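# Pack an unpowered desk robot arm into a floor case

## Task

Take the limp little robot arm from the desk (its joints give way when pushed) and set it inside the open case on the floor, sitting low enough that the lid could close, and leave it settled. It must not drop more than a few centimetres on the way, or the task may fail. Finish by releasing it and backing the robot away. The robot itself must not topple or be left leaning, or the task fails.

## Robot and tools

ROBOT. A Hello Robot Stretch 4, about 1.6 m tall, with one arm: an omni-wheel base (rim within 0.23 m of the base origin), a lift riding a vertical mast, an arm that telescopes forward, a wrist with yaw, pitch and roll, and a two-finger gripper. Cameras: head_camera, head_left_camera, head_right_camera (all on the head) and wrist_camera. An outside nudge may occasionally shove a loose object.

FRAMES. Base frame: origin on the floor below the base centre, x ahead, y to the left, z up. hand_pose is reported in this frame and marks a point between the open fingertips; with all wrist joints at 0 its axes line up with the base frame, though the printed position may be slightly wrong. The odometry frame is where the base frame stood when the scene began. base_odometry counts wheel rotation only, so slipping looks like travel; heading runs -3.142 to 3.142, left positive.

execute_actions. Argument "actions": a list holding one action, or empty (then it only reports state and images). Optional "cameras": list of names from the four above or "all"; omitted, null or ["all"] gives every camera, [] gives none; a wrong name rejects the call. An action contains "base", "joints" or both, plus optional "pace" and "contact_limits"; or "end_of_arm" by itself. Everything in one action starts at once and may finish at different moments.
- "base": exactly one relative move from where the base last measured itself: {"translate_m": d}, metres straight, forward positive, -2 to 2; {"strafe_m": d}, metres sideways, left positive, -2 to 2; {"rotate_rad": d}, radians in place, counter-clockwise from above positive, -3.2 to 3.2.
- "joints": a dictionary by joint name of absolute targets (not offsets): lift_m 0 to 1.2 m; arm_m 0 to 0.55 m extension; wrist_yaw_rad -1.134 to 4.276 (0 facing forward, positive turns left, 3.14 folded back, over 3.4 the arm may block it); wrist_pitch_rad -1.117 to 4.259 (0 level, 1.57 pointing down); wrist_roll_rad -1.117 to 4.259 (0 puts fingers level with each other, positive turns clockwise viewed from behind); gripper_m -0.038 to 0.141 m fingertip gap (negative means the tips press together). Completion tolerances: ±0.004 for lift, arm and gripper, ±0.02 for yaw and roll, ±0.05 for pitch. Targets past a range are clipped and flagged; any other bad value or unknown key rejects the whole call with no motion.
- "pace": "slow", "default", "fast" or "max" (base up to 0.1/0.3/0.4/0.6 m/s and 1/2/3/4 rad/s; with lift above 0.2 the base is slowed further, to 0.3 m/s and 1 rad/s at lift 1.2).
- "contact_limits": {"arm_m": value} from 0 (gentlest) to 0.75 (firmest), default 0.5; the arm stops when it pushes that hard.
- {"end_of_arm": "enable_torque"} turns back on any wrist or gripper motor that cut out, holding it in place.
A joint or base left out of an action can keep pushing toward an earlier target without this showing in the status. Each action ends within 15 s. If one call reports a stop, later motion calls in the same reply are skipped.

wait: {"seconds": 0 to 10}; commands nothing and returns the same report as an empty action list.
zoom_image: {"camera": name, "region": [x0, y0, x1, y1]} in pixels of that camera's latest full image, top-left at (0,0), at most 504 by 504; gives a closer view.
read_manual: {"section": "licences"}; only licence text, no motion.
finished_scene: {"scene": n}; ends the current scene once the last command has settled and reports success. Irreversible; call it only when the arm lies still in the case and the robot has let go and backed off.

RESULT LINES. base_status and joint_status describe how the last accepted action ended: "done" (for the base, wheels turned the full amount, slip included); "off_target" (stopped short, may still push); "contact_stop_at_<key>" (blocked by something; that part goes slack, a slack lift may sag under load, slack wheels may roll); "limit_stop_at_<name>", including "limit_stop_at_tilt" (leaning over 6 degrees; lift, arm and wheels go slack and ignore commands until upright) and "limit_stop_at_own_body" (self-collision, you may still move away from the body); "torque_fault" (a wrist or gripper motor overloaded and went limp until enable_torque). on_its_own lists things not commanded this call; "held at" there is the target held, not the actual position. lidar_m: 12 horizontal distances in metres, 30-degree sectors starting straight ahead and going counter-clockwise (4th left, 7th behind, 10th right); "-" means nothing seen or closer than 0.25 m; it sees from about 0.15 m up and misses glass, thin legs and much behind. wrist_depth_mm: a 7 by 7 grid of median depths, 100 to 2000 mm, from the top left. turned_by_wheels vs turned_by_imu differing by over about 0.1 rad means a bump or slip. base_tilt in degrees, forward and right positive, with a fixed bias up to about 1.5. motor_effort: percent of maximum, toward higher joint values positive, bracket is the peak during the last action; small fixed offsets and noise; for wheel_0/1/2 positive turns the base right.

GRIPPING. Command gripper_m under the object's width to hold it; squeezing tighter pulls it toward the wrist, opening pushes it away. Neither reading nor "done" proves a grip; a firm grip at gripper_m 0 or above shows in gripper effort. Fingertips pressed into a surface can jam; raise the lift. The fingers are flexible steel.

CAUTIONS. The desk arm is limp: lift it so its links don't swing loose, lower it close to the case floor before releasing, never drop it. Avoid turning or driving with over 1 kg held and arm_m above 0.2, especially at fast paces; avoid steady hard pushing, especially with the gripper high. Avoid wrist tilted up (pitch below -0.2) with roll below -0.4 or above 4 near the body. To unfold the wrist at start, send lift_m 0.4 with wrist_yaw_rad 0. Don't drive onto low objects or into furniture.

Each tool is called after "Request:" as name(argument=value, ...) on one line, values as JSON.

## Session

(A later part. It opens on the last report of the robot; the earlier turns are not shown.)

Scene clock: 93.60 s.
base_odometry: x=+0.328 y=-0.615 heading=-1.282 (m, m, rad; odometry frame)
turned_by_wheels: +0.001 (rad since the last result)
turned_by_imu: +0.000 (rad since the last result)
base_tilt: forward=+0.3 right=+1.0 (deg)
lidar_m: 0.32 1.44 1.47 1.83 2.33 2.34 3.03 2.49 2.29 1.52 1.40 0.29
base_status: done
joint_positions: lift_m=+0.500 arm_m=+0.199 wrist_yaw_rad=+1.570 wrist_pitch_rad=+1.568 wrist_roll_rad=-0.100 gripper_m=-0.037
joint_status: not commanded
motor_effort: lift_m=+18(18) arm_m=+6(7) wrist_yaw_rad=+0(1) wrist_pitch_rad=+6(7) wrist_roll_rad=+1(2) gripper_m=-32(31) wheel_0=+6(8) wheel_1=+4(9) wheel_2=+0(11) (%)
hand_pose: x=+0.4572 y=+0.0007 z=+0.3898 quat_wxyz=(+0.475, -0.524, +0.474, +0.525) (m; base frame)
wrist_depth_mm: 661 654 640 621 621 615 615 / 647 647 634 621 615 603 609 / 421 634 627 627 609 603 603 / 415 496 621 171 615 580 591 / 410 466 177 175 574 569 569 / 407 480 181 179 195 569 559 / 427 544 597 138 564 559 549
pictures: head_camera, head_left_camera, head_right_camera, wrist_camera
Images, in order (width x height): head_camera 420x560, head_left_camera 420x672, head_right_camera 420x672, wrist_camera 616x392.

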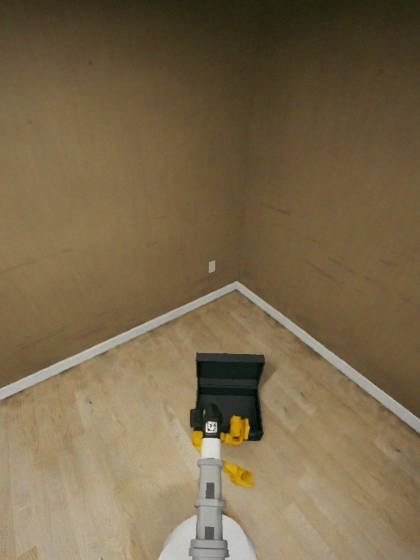

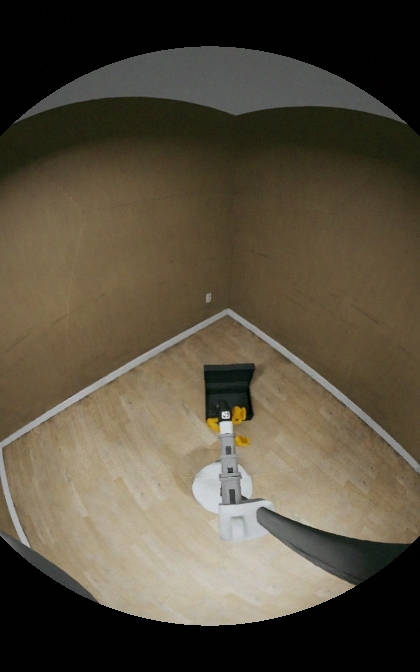

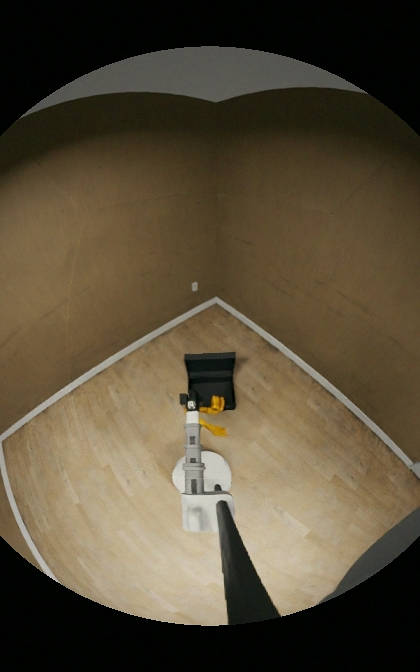

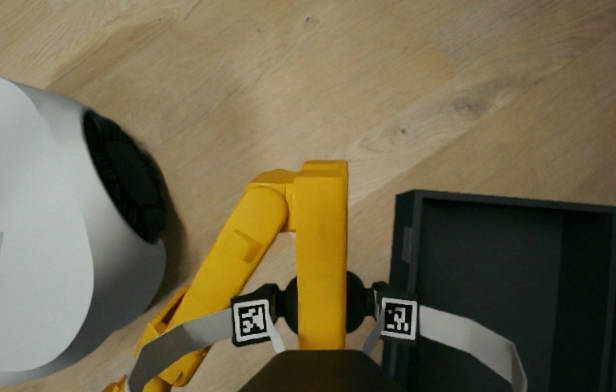

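Request:
execute_actions(actions=[{"joints":{"wrist_pitch_rad":0.2},"pace":"slow"}], cameras=[])

Request:
execute_actions(actions=[{"joints":{"wrist_roll_rad":0.8},"pace":"slow"}], cameras=["head_camera","wrist_camera"])

Scene clock: 105.77 s.
base_odometry: x=+0.328 y=-0.615 heading=-1.282 (m, m, rad; odometry frame)
turned_by_wheels: +0.000 (rad since the last result)
turned_by_imu: +0.000 (rad since the last result)
base_tilt: forward=+0.3 right=+0.9 (deg)
lidar_m: 0.53 0.33 1.47 1.86 2.31 2.36 2.99 2.47 2.35 1.52 1.38 0.57
base_status: not commanded
joint_positions: lift_m=+0.500 arm_m=+0.199 wrist_yaw_rad=+1.570 wrist_pitch_rad=+0.210 wrist_roll_rad=-0.101 gripper_m=-0.037
joint_status: all done
on_its_own: wrist_pitch_rad is at rest, and its effort (-27) is outside its rest range (-23 to +23)
motor_effort: lift_m=+18(18) arm_m=+7(7) wrist_yaw_rad=+0(0) wrist_pitch_rad=-27(23) wrist_roll_rad=+4(4) gripper_m=-29(31) wheel_0=+5(6) wheel_1=+4(4) wheel_2=+0(0) (%)
hand_pose: x=+0.4574 y=+0.2821 z=+0.6182 quat_wxyz=(+0.699, -0.109, +0.038, +0.706) (m; base frame)
wrist_depth_mm: - - - 1863 1397 1078 917 / - - - 1921 1430 1098 904 / - - - 1921 1397 1098 904 / - - - 175 1430 1138 946 / - - 177 179 1430 1138 946 / 1397 1430 182 183 183 1118 946 / 1098 609 1078 152 1160 157 960
pictures: none
No camera images: the call's "cameras" was empty. Leave "cameras" out to get every camera's image.

Scene clock: 107.03 s.
base_odometry: x=+0.328 y=-0.615 heading=-1.282 (m, m, rad; odometry frame)
turned_by_wheels: +0.000 (rad since the last result)
turned_by_imu: +0.000 (rad since the last result)
base_tilt: forward=+0.2 right=+0.9 (deg)
lidar_m: 0.55 0.30 0.33 1.84 2.33 2.36 2.98 2.52 2.32 1.50 1.40 0.57
base_status: not commanded
joint_positions: lift_m=+0.500 arm_m=+0.199 wrist_yaw_rad=+1.570 wrist_pitch_rad=+0.210 wrist_roll_rad=+0.797 gripper_m=-0.037
joint_status: all done
on_its_own: wrist_pitch_rad is at rest, and its effort (-26) is outside its rest range (-23 to +23)
motor_effort: lift_m=+18(18) arm_m=+6(7) wrist_yaw_rad=+0(0) wrist_pitch_rad=-26(26) wrist_roll_rad=+9(12) gripper_m=-30(29) wheel_0=+6(6) wheel_1=+4(4) wheel_2=+0(0) (%)
hand_pose: x=+0.4574 y=+0.2821 z=+0.6182 quat_wxyz=(+0.677, +0.205, +0.341, +0.619) (m; base frame)
wrist_depth_mm: 1863 1537 1336 1205 1042 931 842 / - 1863 1537 1308 1160 1008 931 / - - 1808 1537 1281 1160 1008 / - - - 179 1464 1255 1042 / - - 181 182 1618 1118 904 / - - 183 181 183 931 778 / 1863 - 194 145 1025 157 715
pictures: head_camera, wrist_camera
Images, in order (width x height): head_camera 420x560, wrist_camera 616x392.

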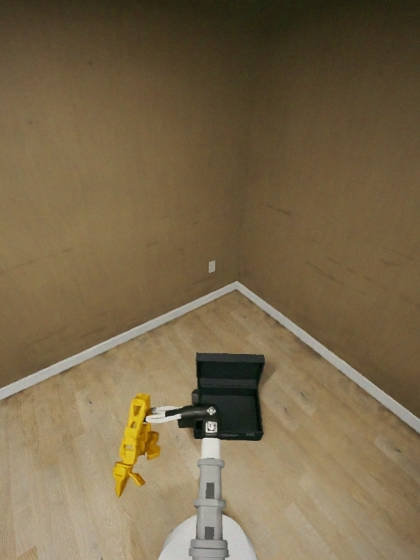

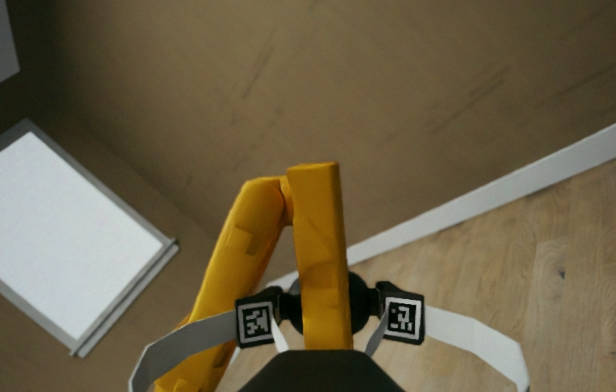

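Request:
execute_actions(actions=[{"joints":{"wrist_pitch_rad":1.65,"wrist_roll_rad":-0.3,"arm_m":0.44},"base":{"strafe_m":-0.02},"pace":"slow"}], cameras=[])

Request:
execute_actions(actions=[{"joints":{"lift_m":0.36}}])

Request:
zoom_image(camera="head_camera", region=[160, 340, 300, 480])

Scene clock: 115.37 s.
base_odometry: x=+0.309 y=-0.620 heading=-1.282 (m, m, rad; odometry frame)
turned_by_wheels: +0.000 (rad since the last result)
turned_by_imu: +0.000 (rad since the last result)
base_tilt: forward=+0.3 right=+0.9 (deg)
lidar_m: 0.54 1.46 1.48 1.87 2.33 2.38 3.04 2.49 2.26 1.51 1.38 0.57
base_status: done
joint_positions: lift_m=+0.500 arm_m=+0.439 wrist_yaw_rad=+1.570 wrist_pitch_rad=+1.647 wrist_roll_rad=-0.300 gripper_m=-0.037
joint_status: all done
motor_effort: lift_m=+18(18) arm_m=+6(7) wrist_yaw_rad=+0(1) wrist_pitch_rad=+10(22) wrist_roll_rad=+0(4) gripper_m=-30(30) wheel_0=+4(10) wheel_1=-5(9) wheel_2=+0(0) (%)
hand_pose: x=+0.6971 y=-0.0221 z=+0.3906 quat_wxyz=(+0.398, -0.584, +0.441, +0.552) (m; base frame)
wrist_depth_mm: 634 621 615 603 585 580 574 / 621 627 609 603 597 585 574 / 634 627 615 585 597 591 585 / 634 627 615 172 574 452 322 / 634 621 179 178 574 449 312 / 640 640 181 180 183 375 301 / 647 634 215 139 459 159 278
pictures: none
No camera images: the call's "cameras" was empty. Leave "cameras" out to get every camera's image.

Scene clock: 117.00 s.
base_odometry: x=+0.309 y=-0.620 heading=-1.282 (m, m, rad; odometry frame)
turned_by_wheels: +0.000 (rad since the last result)
turned_by_imu: +0.000 (rad since the last result)
base_tilt: forward=+0.3 right=+1.0 (deg)
lidar_m: 0.53 1.45 1.47 1.88 2.33 2.38 3.05 2.50 2.27 1.47 1.38 0.57
base_status: not commanded
joint_positions: lift_m=+0.360 arm_m=+0.439 wrist_yaw_rad=+1.570 wrist_pitch_rad=+1.647 wrist_roll_rad=-0.300 gripper_m=-0.037
joint_status: all done
motor_effort: lift_m=+18(18) arm_m=+7(7) wrist_yaw_rad=+0(0) wrist_pitch_rad=+9(10) wrist_roll_rad=+0(0) gripper_m=-31(32) wheel_0=+4(4) wheel_1=-5(5) wheel_2=+0(0) (%)
hand_pose: x=+0.6971 y=-0.0221 z=+0.2506 quat_wxyz=(+0.398, -0.584, +0.441, +0.552) (m; base frame)
wrist_depth_mm: 488 477 473 466 459 452 442 / 484 484 473 462 459 452 445 / 488 480 445 439 427 452 449 / 492 484 377 173 433 368 310 / 492 484 179 178 439 332 310 / 492 488 181 180 185 312 298 / 496 492 215 138 394 159 279
pictures: head_camera, head_left_camera, head_right_camera, wrist_camera
Images, in order (width x height): head_camera 420x560, head_left_camera 420x672, head_right_camera 420x672, wrist_camera 616x392.

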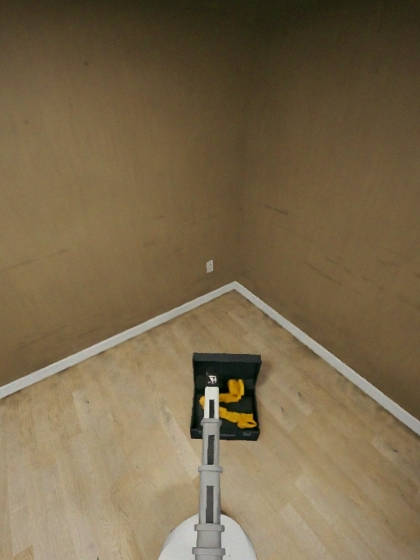

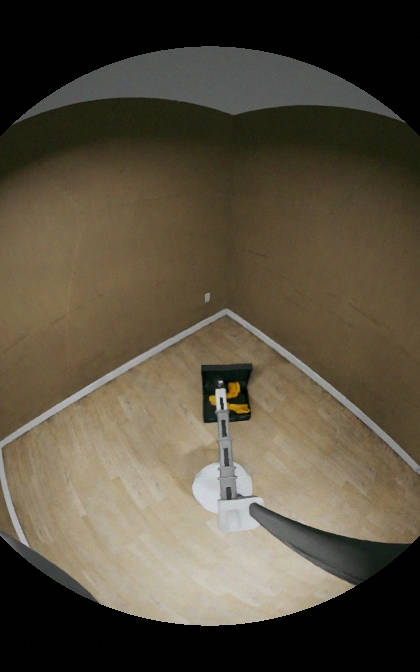

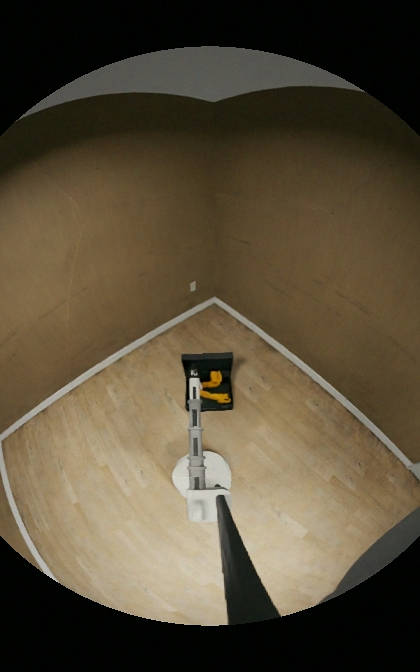

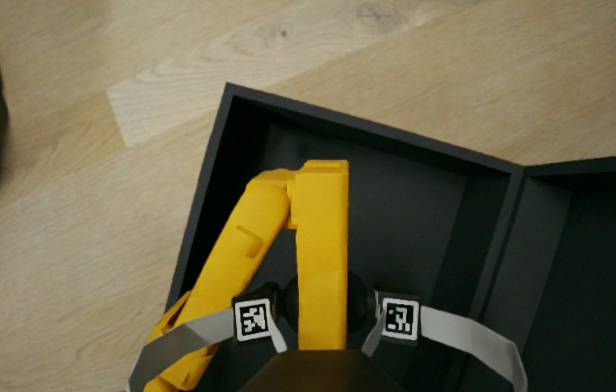

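Region (160, 340, 300, 480) of head_camera's 420x560 image, scaled by 3.600, with more detail than that image has.

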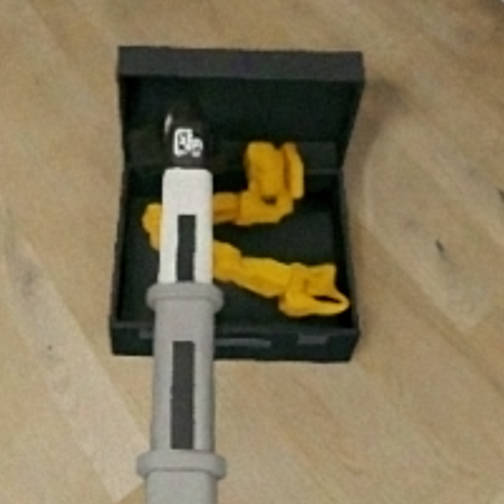

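Request:
execute_actions(actions=[{"joints":{"lift_m":0.32,"arm_m":0.44,"wrist_roll_rad":-0.55},"base":{"strafe_m":0.04},"pace":"slow"}], cameras=["head_camera","wrist_camera"])

Request:
zoom_image(camera="head_camera", region=[160, 340, 300, 480])

Scene clock: 122.30 s.
base_odometry: x=+0.347 y=-0.609 heading=-1.282 (m, m, rad; odometry frame)
turned_by_wheels: +0.000 (rad since the last result)
turned_by_imu: +0.000 (rad since the last result)
base_tilt: forward=+0.3 right=+1.0 (deg)
lidar_m: 0.53 1.45 1.47 1.87 2.31 2.36 3.00 2.49 2.32 1.54 1.41 0.57
base_status: done
joint_positions: lift_m=+0.320 arm_m=+0.439 wrist_yaw_rad=+1.570 wrist_pitch_rad=+1.648 wrist_roll_rad=-0.550 gripper_m=-0.037
joint_status: all done
motor_effort: lift_m=+17(18) arm_m=+7(8) wrist_yaw_rad=+1(0) wrist_pitch_rad=+7(11) wrist_roll_rad=+0(5) gripper_m=-30(32) wheel_0=-6(7) wheel_1=+5(8) wheel_2=+0(0) (%)
hand_pose: x=+0.6971 y=-0.0224 z=+0.2107 quat_wxyz=(+0.322, -0.630, +0.369, +0.603) (m; base frame)
wrist_depth_mm: 455 442 436 427 421 413 404 / 455 445 433 427 418 410 404 / 452 449 382 404 421 415 407 / 459 449 330 173 397 413 407 / 455 452 179 178 399 375 407 / 459 370 182 180 184 296 272 / 459 310 201 138 366 159 271
pictures: head_camera, wrist_camera
Images, in order (width x height): head_camera 420x560, wrist_camera 616x392.

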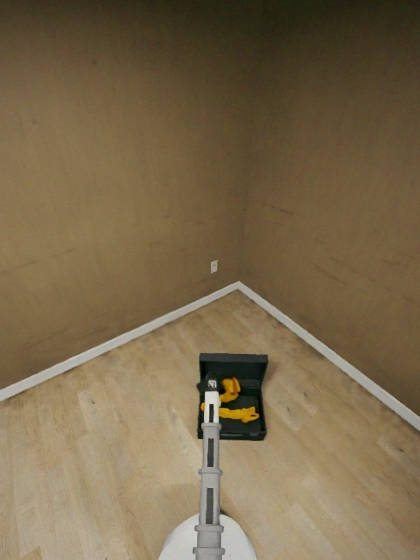

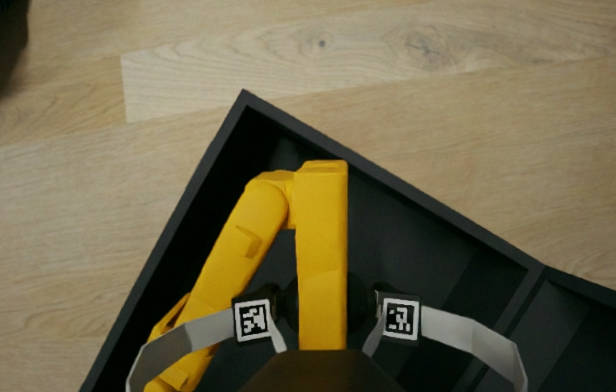

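Region (160, 340, 300, 480) of head_camera's 420x560 image, scaled by 3.600, with more detail than that image has.

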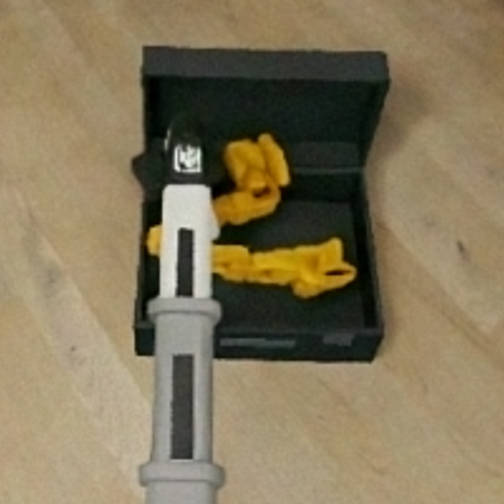

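Request:
execute_actions(actions=[{"joints":{"arm_m":0.412},"base":{"strafe_m":-0.008},"pace":"slow"}], cameras=[])

Request:
execute_actions(actions=[{"joints":{"lift_m":0.25},"pace":"slow"}], cameras=["head_camera","wrist_camera"])

Request:
zoom_image(camera="head_camera", region=[160, 340, 300, 480])

Scene clock: 127.77 s.
base_odometry: x=+0.339 y=-0.611 heading=-1.282 (m, m, rad; odometry frame)
turned_by_wheels: +0.000 (rad since the last result)
turned_by_imu: +0.000 (rad since the last result)
base_tilt: forward=+0.2 right=+0.9 (deg)
lidar_m: 0.54 1.44 1.46 1.87 2.32 2.36 3.00 2.50 2.33 1.54 1.39 0.57
base_status: done
joint_positions: lift_m=+0.320 arm_m=+0.413 wrist_yaw_rad=+1.570 wrist_pitch_rad=+1.647 wrist_roll_rad=-0.550 gripper_m=-0.037
joint_status: all done
motor_effort: lift_m=+18(18) arm_m=-7(5) wrist_yaw_rad=+0(1) wrist_pitch_rad=+9(9) wrist_roll_rad=+1(1) gripper_m=-32(32) wheel_0=+6(9) wheel_1=-4(5) wheel_2=+0(1) (%)
hand_pose: x=+0.6715 y=-0.0221 z=+0.2106 quat_wxyz=(+0.322, -0.630, +0.369, +0.603) (m; base frame)
wrist_depth_mm: 455 445 433 427 418 413 407 / 449 442 436 430 418 410 404 / 455 442 436 340 418 413 407 / 452 445 325 172 397 413 407 / 455 445 179 177 399 389 410 / 455 452 181 180 183 343 281 / 462 306 410 138 397 159 271
pictures: none
No camera images: the call's "cameras" was empty. Leave "cameras" out to get every camera's image.

Scene clock: 129.23 s.
base_odometry: x=+0.339 y=-0.611 heading=-1.282 (m, m, rad; odometry frame)
turned_by_wheels: +0.000 (rad since the last result)
turned_by_imu: +0.000 (rad since the last result)
base_tilt: forward=+0.3 right=+1.0 (deg)
lidar_m: 0.54 1.43 1.47 1.87 2.31 2.35 2.99 2.50 2.36 1.52 1.39 0.58
base_status: not commanded
joint_positions: lift_m=+0.250 arm_m=+0.413 wrist_yaw_rad=+1.570 wrist_pitch_rad=+1.647 wrist_roll_rad=-0.550 gripper_m=-0.037
joint_status: all done
motor_effort: lift_m=+18(15) arm_m=-7(7) wrist_yaw_rad=+0(0) wrist_pitch_rad=+9(11) wrist_roll_rad=+1(1) gripper_m=-32(32) wheel_0=+6(5) wheel_1=-4(4) wheel_2=+0(0) (%)
hand_pose: x=+0.6715 y=-0.0221 z=+0.1406 quat_wxyz=(+0.322, -0.630, +0.369, +0.603) (m; base frame)
wrist_depth_mm: 377 373 364 355 349 343 340 / 379 373 368 355 349 347 342 / 377 370 281 297 351 345 340 / 379 373 242 171 329 342 340 / 382 373 178 177 329 324 263 / 382 273 181 180 184 322 277 / 382 235 340 138 329 159 246
pictures: head_camera, wrist_camera
Images, in order (width x height): head_camera 420x560, wrist_camera 616x392.

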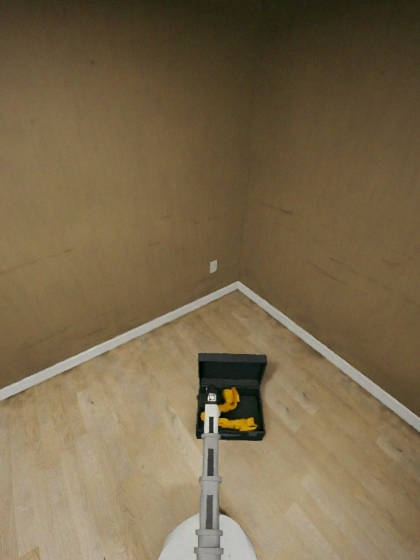

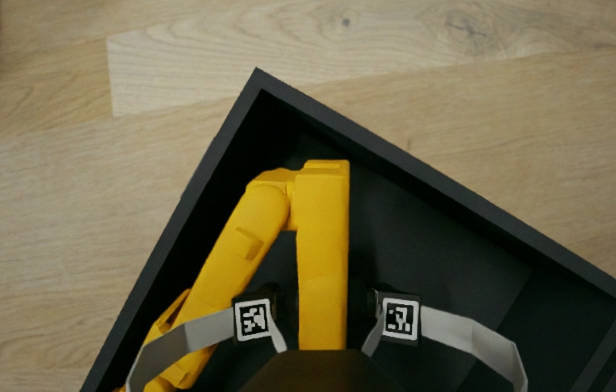

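Region (160, 340, 300, 480) of head_camera's 420x560 image, scaled by 3.600, with more detail than that image has.

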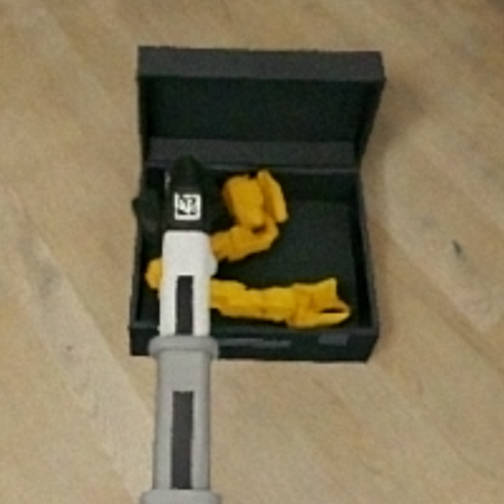

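Inside. Floor depth 0.33 → 0.26.

Request:
execute_actions(actions=[{"joints":{"lift_m":0.183,"arm_m":0.42},"pace":"slow"}], cameras=["wrist_camera"])

Request:
execute_actions(actions=[{"joints":{"gripper_m":0.04},"pace":"slow"}], cameras=["wrist_camera"])

Request:
execute_actions(actions=[{"joints":{"lift_m":0.21},"pace":"slow"}], cameras=["head_camera","wrist_camera"])

Scene clock: 134.83 s.
base_odometry: x=+0.339 y=-0.611 heading=-1.282 (m, m, rad; odometry frame)
turned_by_wheels: +0.000 (rad since the last result)
turned_by_imu: +0.000 (rad since the last result)
base_tilt: forward=+0.2 right=+1.0 (deg)
lidar_m: 0.54 1.42 1.46 1.86 2.31 2.34 2.97 2.53 2.34 1.52 1.39 0.58
base_status: not commanded
joint_positions: lift_m=+0.183 arm_m=+0.419 wrist_yaw_rad=+1.570 wrist_pitch_rad=+1.649 wrist_roll_rad=-0.550 gripper_m=-0.037
joint_status: all done
motor_effort: lift_m=+16(19) arm_m=+7(7) wrist_yaw_rad=+0(0) wrist_pitch_rad=+5(11) wrist_roll_rad=+0(0) gripper_m=-29(31) wheel_0=+5(6) wheel_1=-4(4) wheel_2=+0(0) (%)
hand_pose: x=+0.6771 y=-0.0226 z=+0.0738 quat_wxyz=(+0.321, -0.630, +0.370, +0.603) (m; base frame)
wrist_depth_mm: 307 304 165 290 286 281 277 / 309 303 183 168 286 281 278 / 310 303 228 267 170 281 278 / 310 187 241 182 264 169 278 / 310 193 183 185 264 260 216 / 178 220 184 193 195 260 257 / 183 213 222 161 265 159 238
pictures: wrist_camera
Images, in order (width x height): wrist_camera 616x392.

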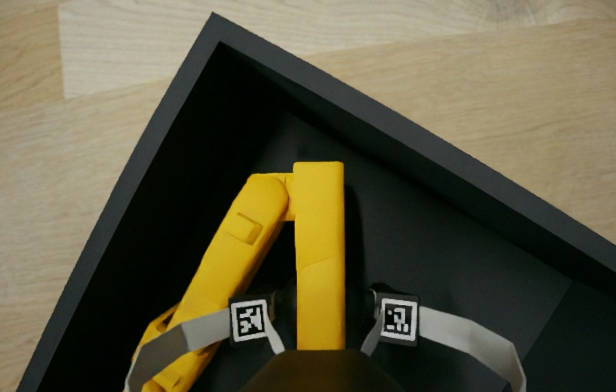

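Scene clock: 137.50 s.
base_odometry: x=+0.339 y=-0.611 heading=-1.282 (m, m, rad; odometry frame)
turned_by_wheels: +0.000 (rad since the last result)
turned_by_imu: +0.000 (rad since the last result)
base_tilt: forward=+0.3 right=+0.9 (deg)
lidar_m: 0.54 1.42 1.47 1.86 2.29 2.34 2.99 2.52 2.33 1.54 1.40 0.57
base_status: not commanded
joint_positions: lift_m=+0.183 arm_m=+0.419 wrist_yaw_rad=+1.570 wrist_pitch_rad=+1.650 wrist_roll_rad=-0.550 gripper_m=+0.040
joint_status: all done
motor_effort: lift_m=+16(16) arm_m=+7(7) wrist_yaw_rad=+1(0) wrist_pitch_rad=+6(6) wrist_roll_rad=-1(1) gripper_m=-5(30) wheel_0=+6(6) wheel_1=-4(4) wheel_2=+0(0) (%)
hand_pose: x=+0.6771 y=-0.0228 z=+0.0738 quat_wxyz=(+0.321, -0.630, +0.370, +0.603) (m; base frame)
wrist_depth_mm: 307 303 163 291 285 279 277 / 309 306 183 169 287 282 278 / 310 304 228 268 173 283 278 / 309 187 254 210 265 172 279 / 312 195 219 215 265 260 220 / 179 225 216 200 195 262 257 / 183 229 274 143 266 260 237
pictures: wrist_camera
Images, in order (width x height): wrist_camera 616x392.

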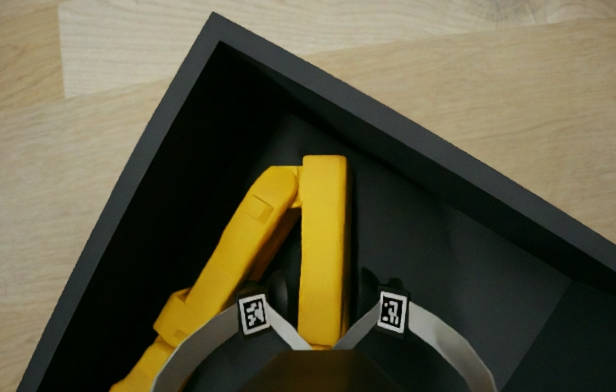

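Scene clock: 138.53 s.
base_odometry: x=+0.339 y=-0.611 heading=-1.282 (m, m, rad; odometry frame)
turned_by_wheels: +0.000 (rad since the last result)
turned_by_imu: +0.000 (rad since the last result)
base_tilt: forward=+0.2 right=+1.0 (deg)
lidar_m: 0.52 1.43 1.47 1.85 2.31 2.33 2.99 2.53 2.32 1.52 1.39 0.57
base_status: not commanded
joint_positions: lift_m=+0.210 arm_m=+0.419 wrist_yaw_rad=+1.570 wrist_pitch_rad=+1.650 wrist_roll_rad=-0.550 gripper_m=+0.040
joint_status: all done
motor_effort: lift_m=+22(21) arm_m=+7(7) wrist_yaw_rad=+1(1) wrist_pitch_rad=+2(3) wrist_roll_rad=+0(0) gripper_m=-5(6) wheel_0=+6(6) wheel_1=-4(4) wheel_2=+0(0) (%)
hand_pose: x=+0.6771 y=-0.0228 z=+0.1004 quat_wxyz=(+0.321, -0.630, +0.370, +0.603) (m; base frame)
wrist_depth_mm: 338 330 322 317 312 306 301 / 338 332 206 226 314 307 303 / 338 332 229 296 203 309 304 / 340 332 267 237 290 200 304 / 342 230 271 243 290 286 220 / 343 241 243 224 195 287 266 / 217 249 303 142 291 267 237
pictures: head_camera, wrist_camera
Images, in order (width x height): head_camera 420x560, wrist_camera 616x392.

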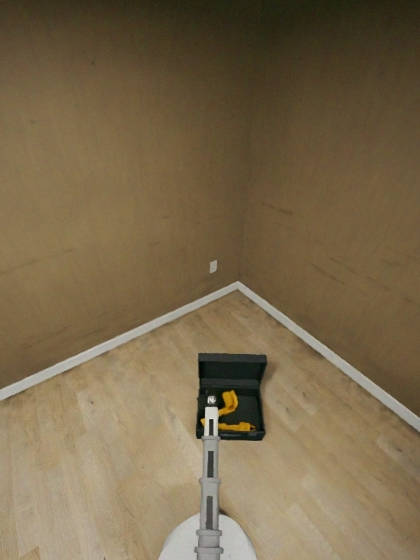

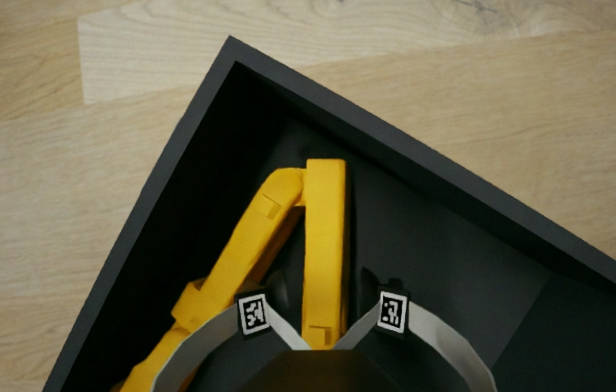

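Request:
execute_actions(actions=[{"joints":{"lift_m":0.4},"pace":"fast"}], cameras=[])

Request:
execute_actions(actions=[{"joints":{"arm_m":0.0},"base":{"translate_m":-0.2},"pace":"fast"}], cameras=["head_camera"])

Request:
finished_scene(scene=1)

Scene clock: 143.70 s.
base_odometry: x=+0.339 y=-0.611 heading=-1.282 (m, m, rad; odometry frame)
turned_by_wheels: +0.000 (rad since the last result)
turned_by_imu: +0.000 (rad since the last result)
base_tilt: forward=+0.2 right=+0.9 (deg)
lidar_m: 0.55 1.43 1.46 1.88 2.32 2.33 2.99 2.52 2.34 1.53 1.39 0.57
base_status: not commanded
joint_positions: lift_m=+0.400 arm_m=+0.419 wrist_yaw_rad=+1.570 wrist_pitch_rad=+1.650 wrist_roll_rad=-0.550 gripper_m=+0.040
joint_status: all done
motor_effort: lift_m=+21(23) arm_m=+7(7) wrist_yaw_rad=+1(0) wrist_pitch_rad=+3(2) wrist_roll_rad=+0(1) gripper_m=-7(6) wheel_0=+5(6) wheel_1=-4(4) wheel_2=+0(0) (%)
hand_pose: x=+0.6771 y=-0.0228 z=+0.2904 quat_wxyz=(+0.321, -0.630, +0.370, +0.603) (m; base frame)
wrist_depth_mm: 517 525 517 508 496 484 480 / 535 525 517 512 500 492 484 / 535 535 521 484 500 492 484 / 539 525 521 442 480 492 484 / 544 535 492 452 480 421 484 / 544 535 389 424 195 364 340 / 539 535 452 142 407 345 306
pictures: none
No camera images: the call's "cameras" was empty. Leave "cameras" out to get every camera's image.

Scene clock: 145.67 s.
base_odometry: x=+0.282 y=-0.420 heading=-1.282 (m, m, rad; odometry frame)
turned_by_wheels: -0.001 (rad since the last result)
turned_by_imu: +0.000 (rad since the last result)
base_tilt: forward=+0.2 right=+0.9 (deg)
lidar_m: 0.75 1.59 1.62 2.06 2.19 2.23 2.82 2.31 2.49 1.64 1.52 0.78
base_status: done
joint_positions: lift_m=+0.400 arm_m=+0.002 wrist_yaw_rad=+1.570 wrist_pitch_rad=+1.650 wrist_roll_rad=-0.550 gripper_m=+0.040
joint_status: all done
motor_effort: lift_m=+21(21) arm_m=-6(8) wrist_yaw_rad=+0(1) wrist_pitch_rad=+4(3) wrist_roll_rad=+0(1) gripper_m=-6(3) wheel_0=-5(11) wheel_1=-1(8) wheel_2=-1(13) (%)
hand_pose: x=+0.2601 y=-0.0228 z=+0.2904 quat_wxyz=(+0.321, -0.630, +0.370, +0.603) (m; base frame)
wrist_depth_mm: 312 307 300 430 500 488 484 / 315 307 301 364 500 488 484 / 314 307 303 345 504 492 488 / 315 310 304 436 500 496 492 / 319 310 309 517 504 496 488 / 338 314 309 512 195 496 492 / 549 539 525 143 504 492 492
pictures: head_camera
Images, in order (width x height): head_camera 420x560.

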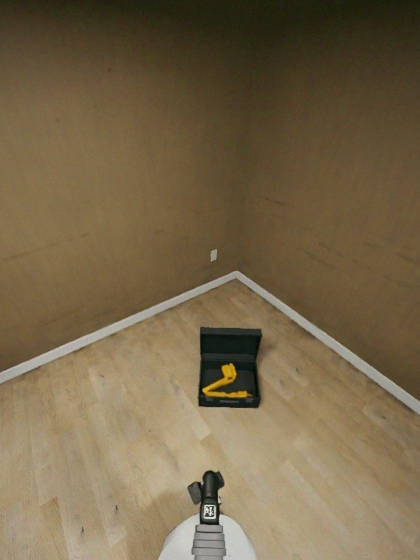

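The scene is finished: the task was done.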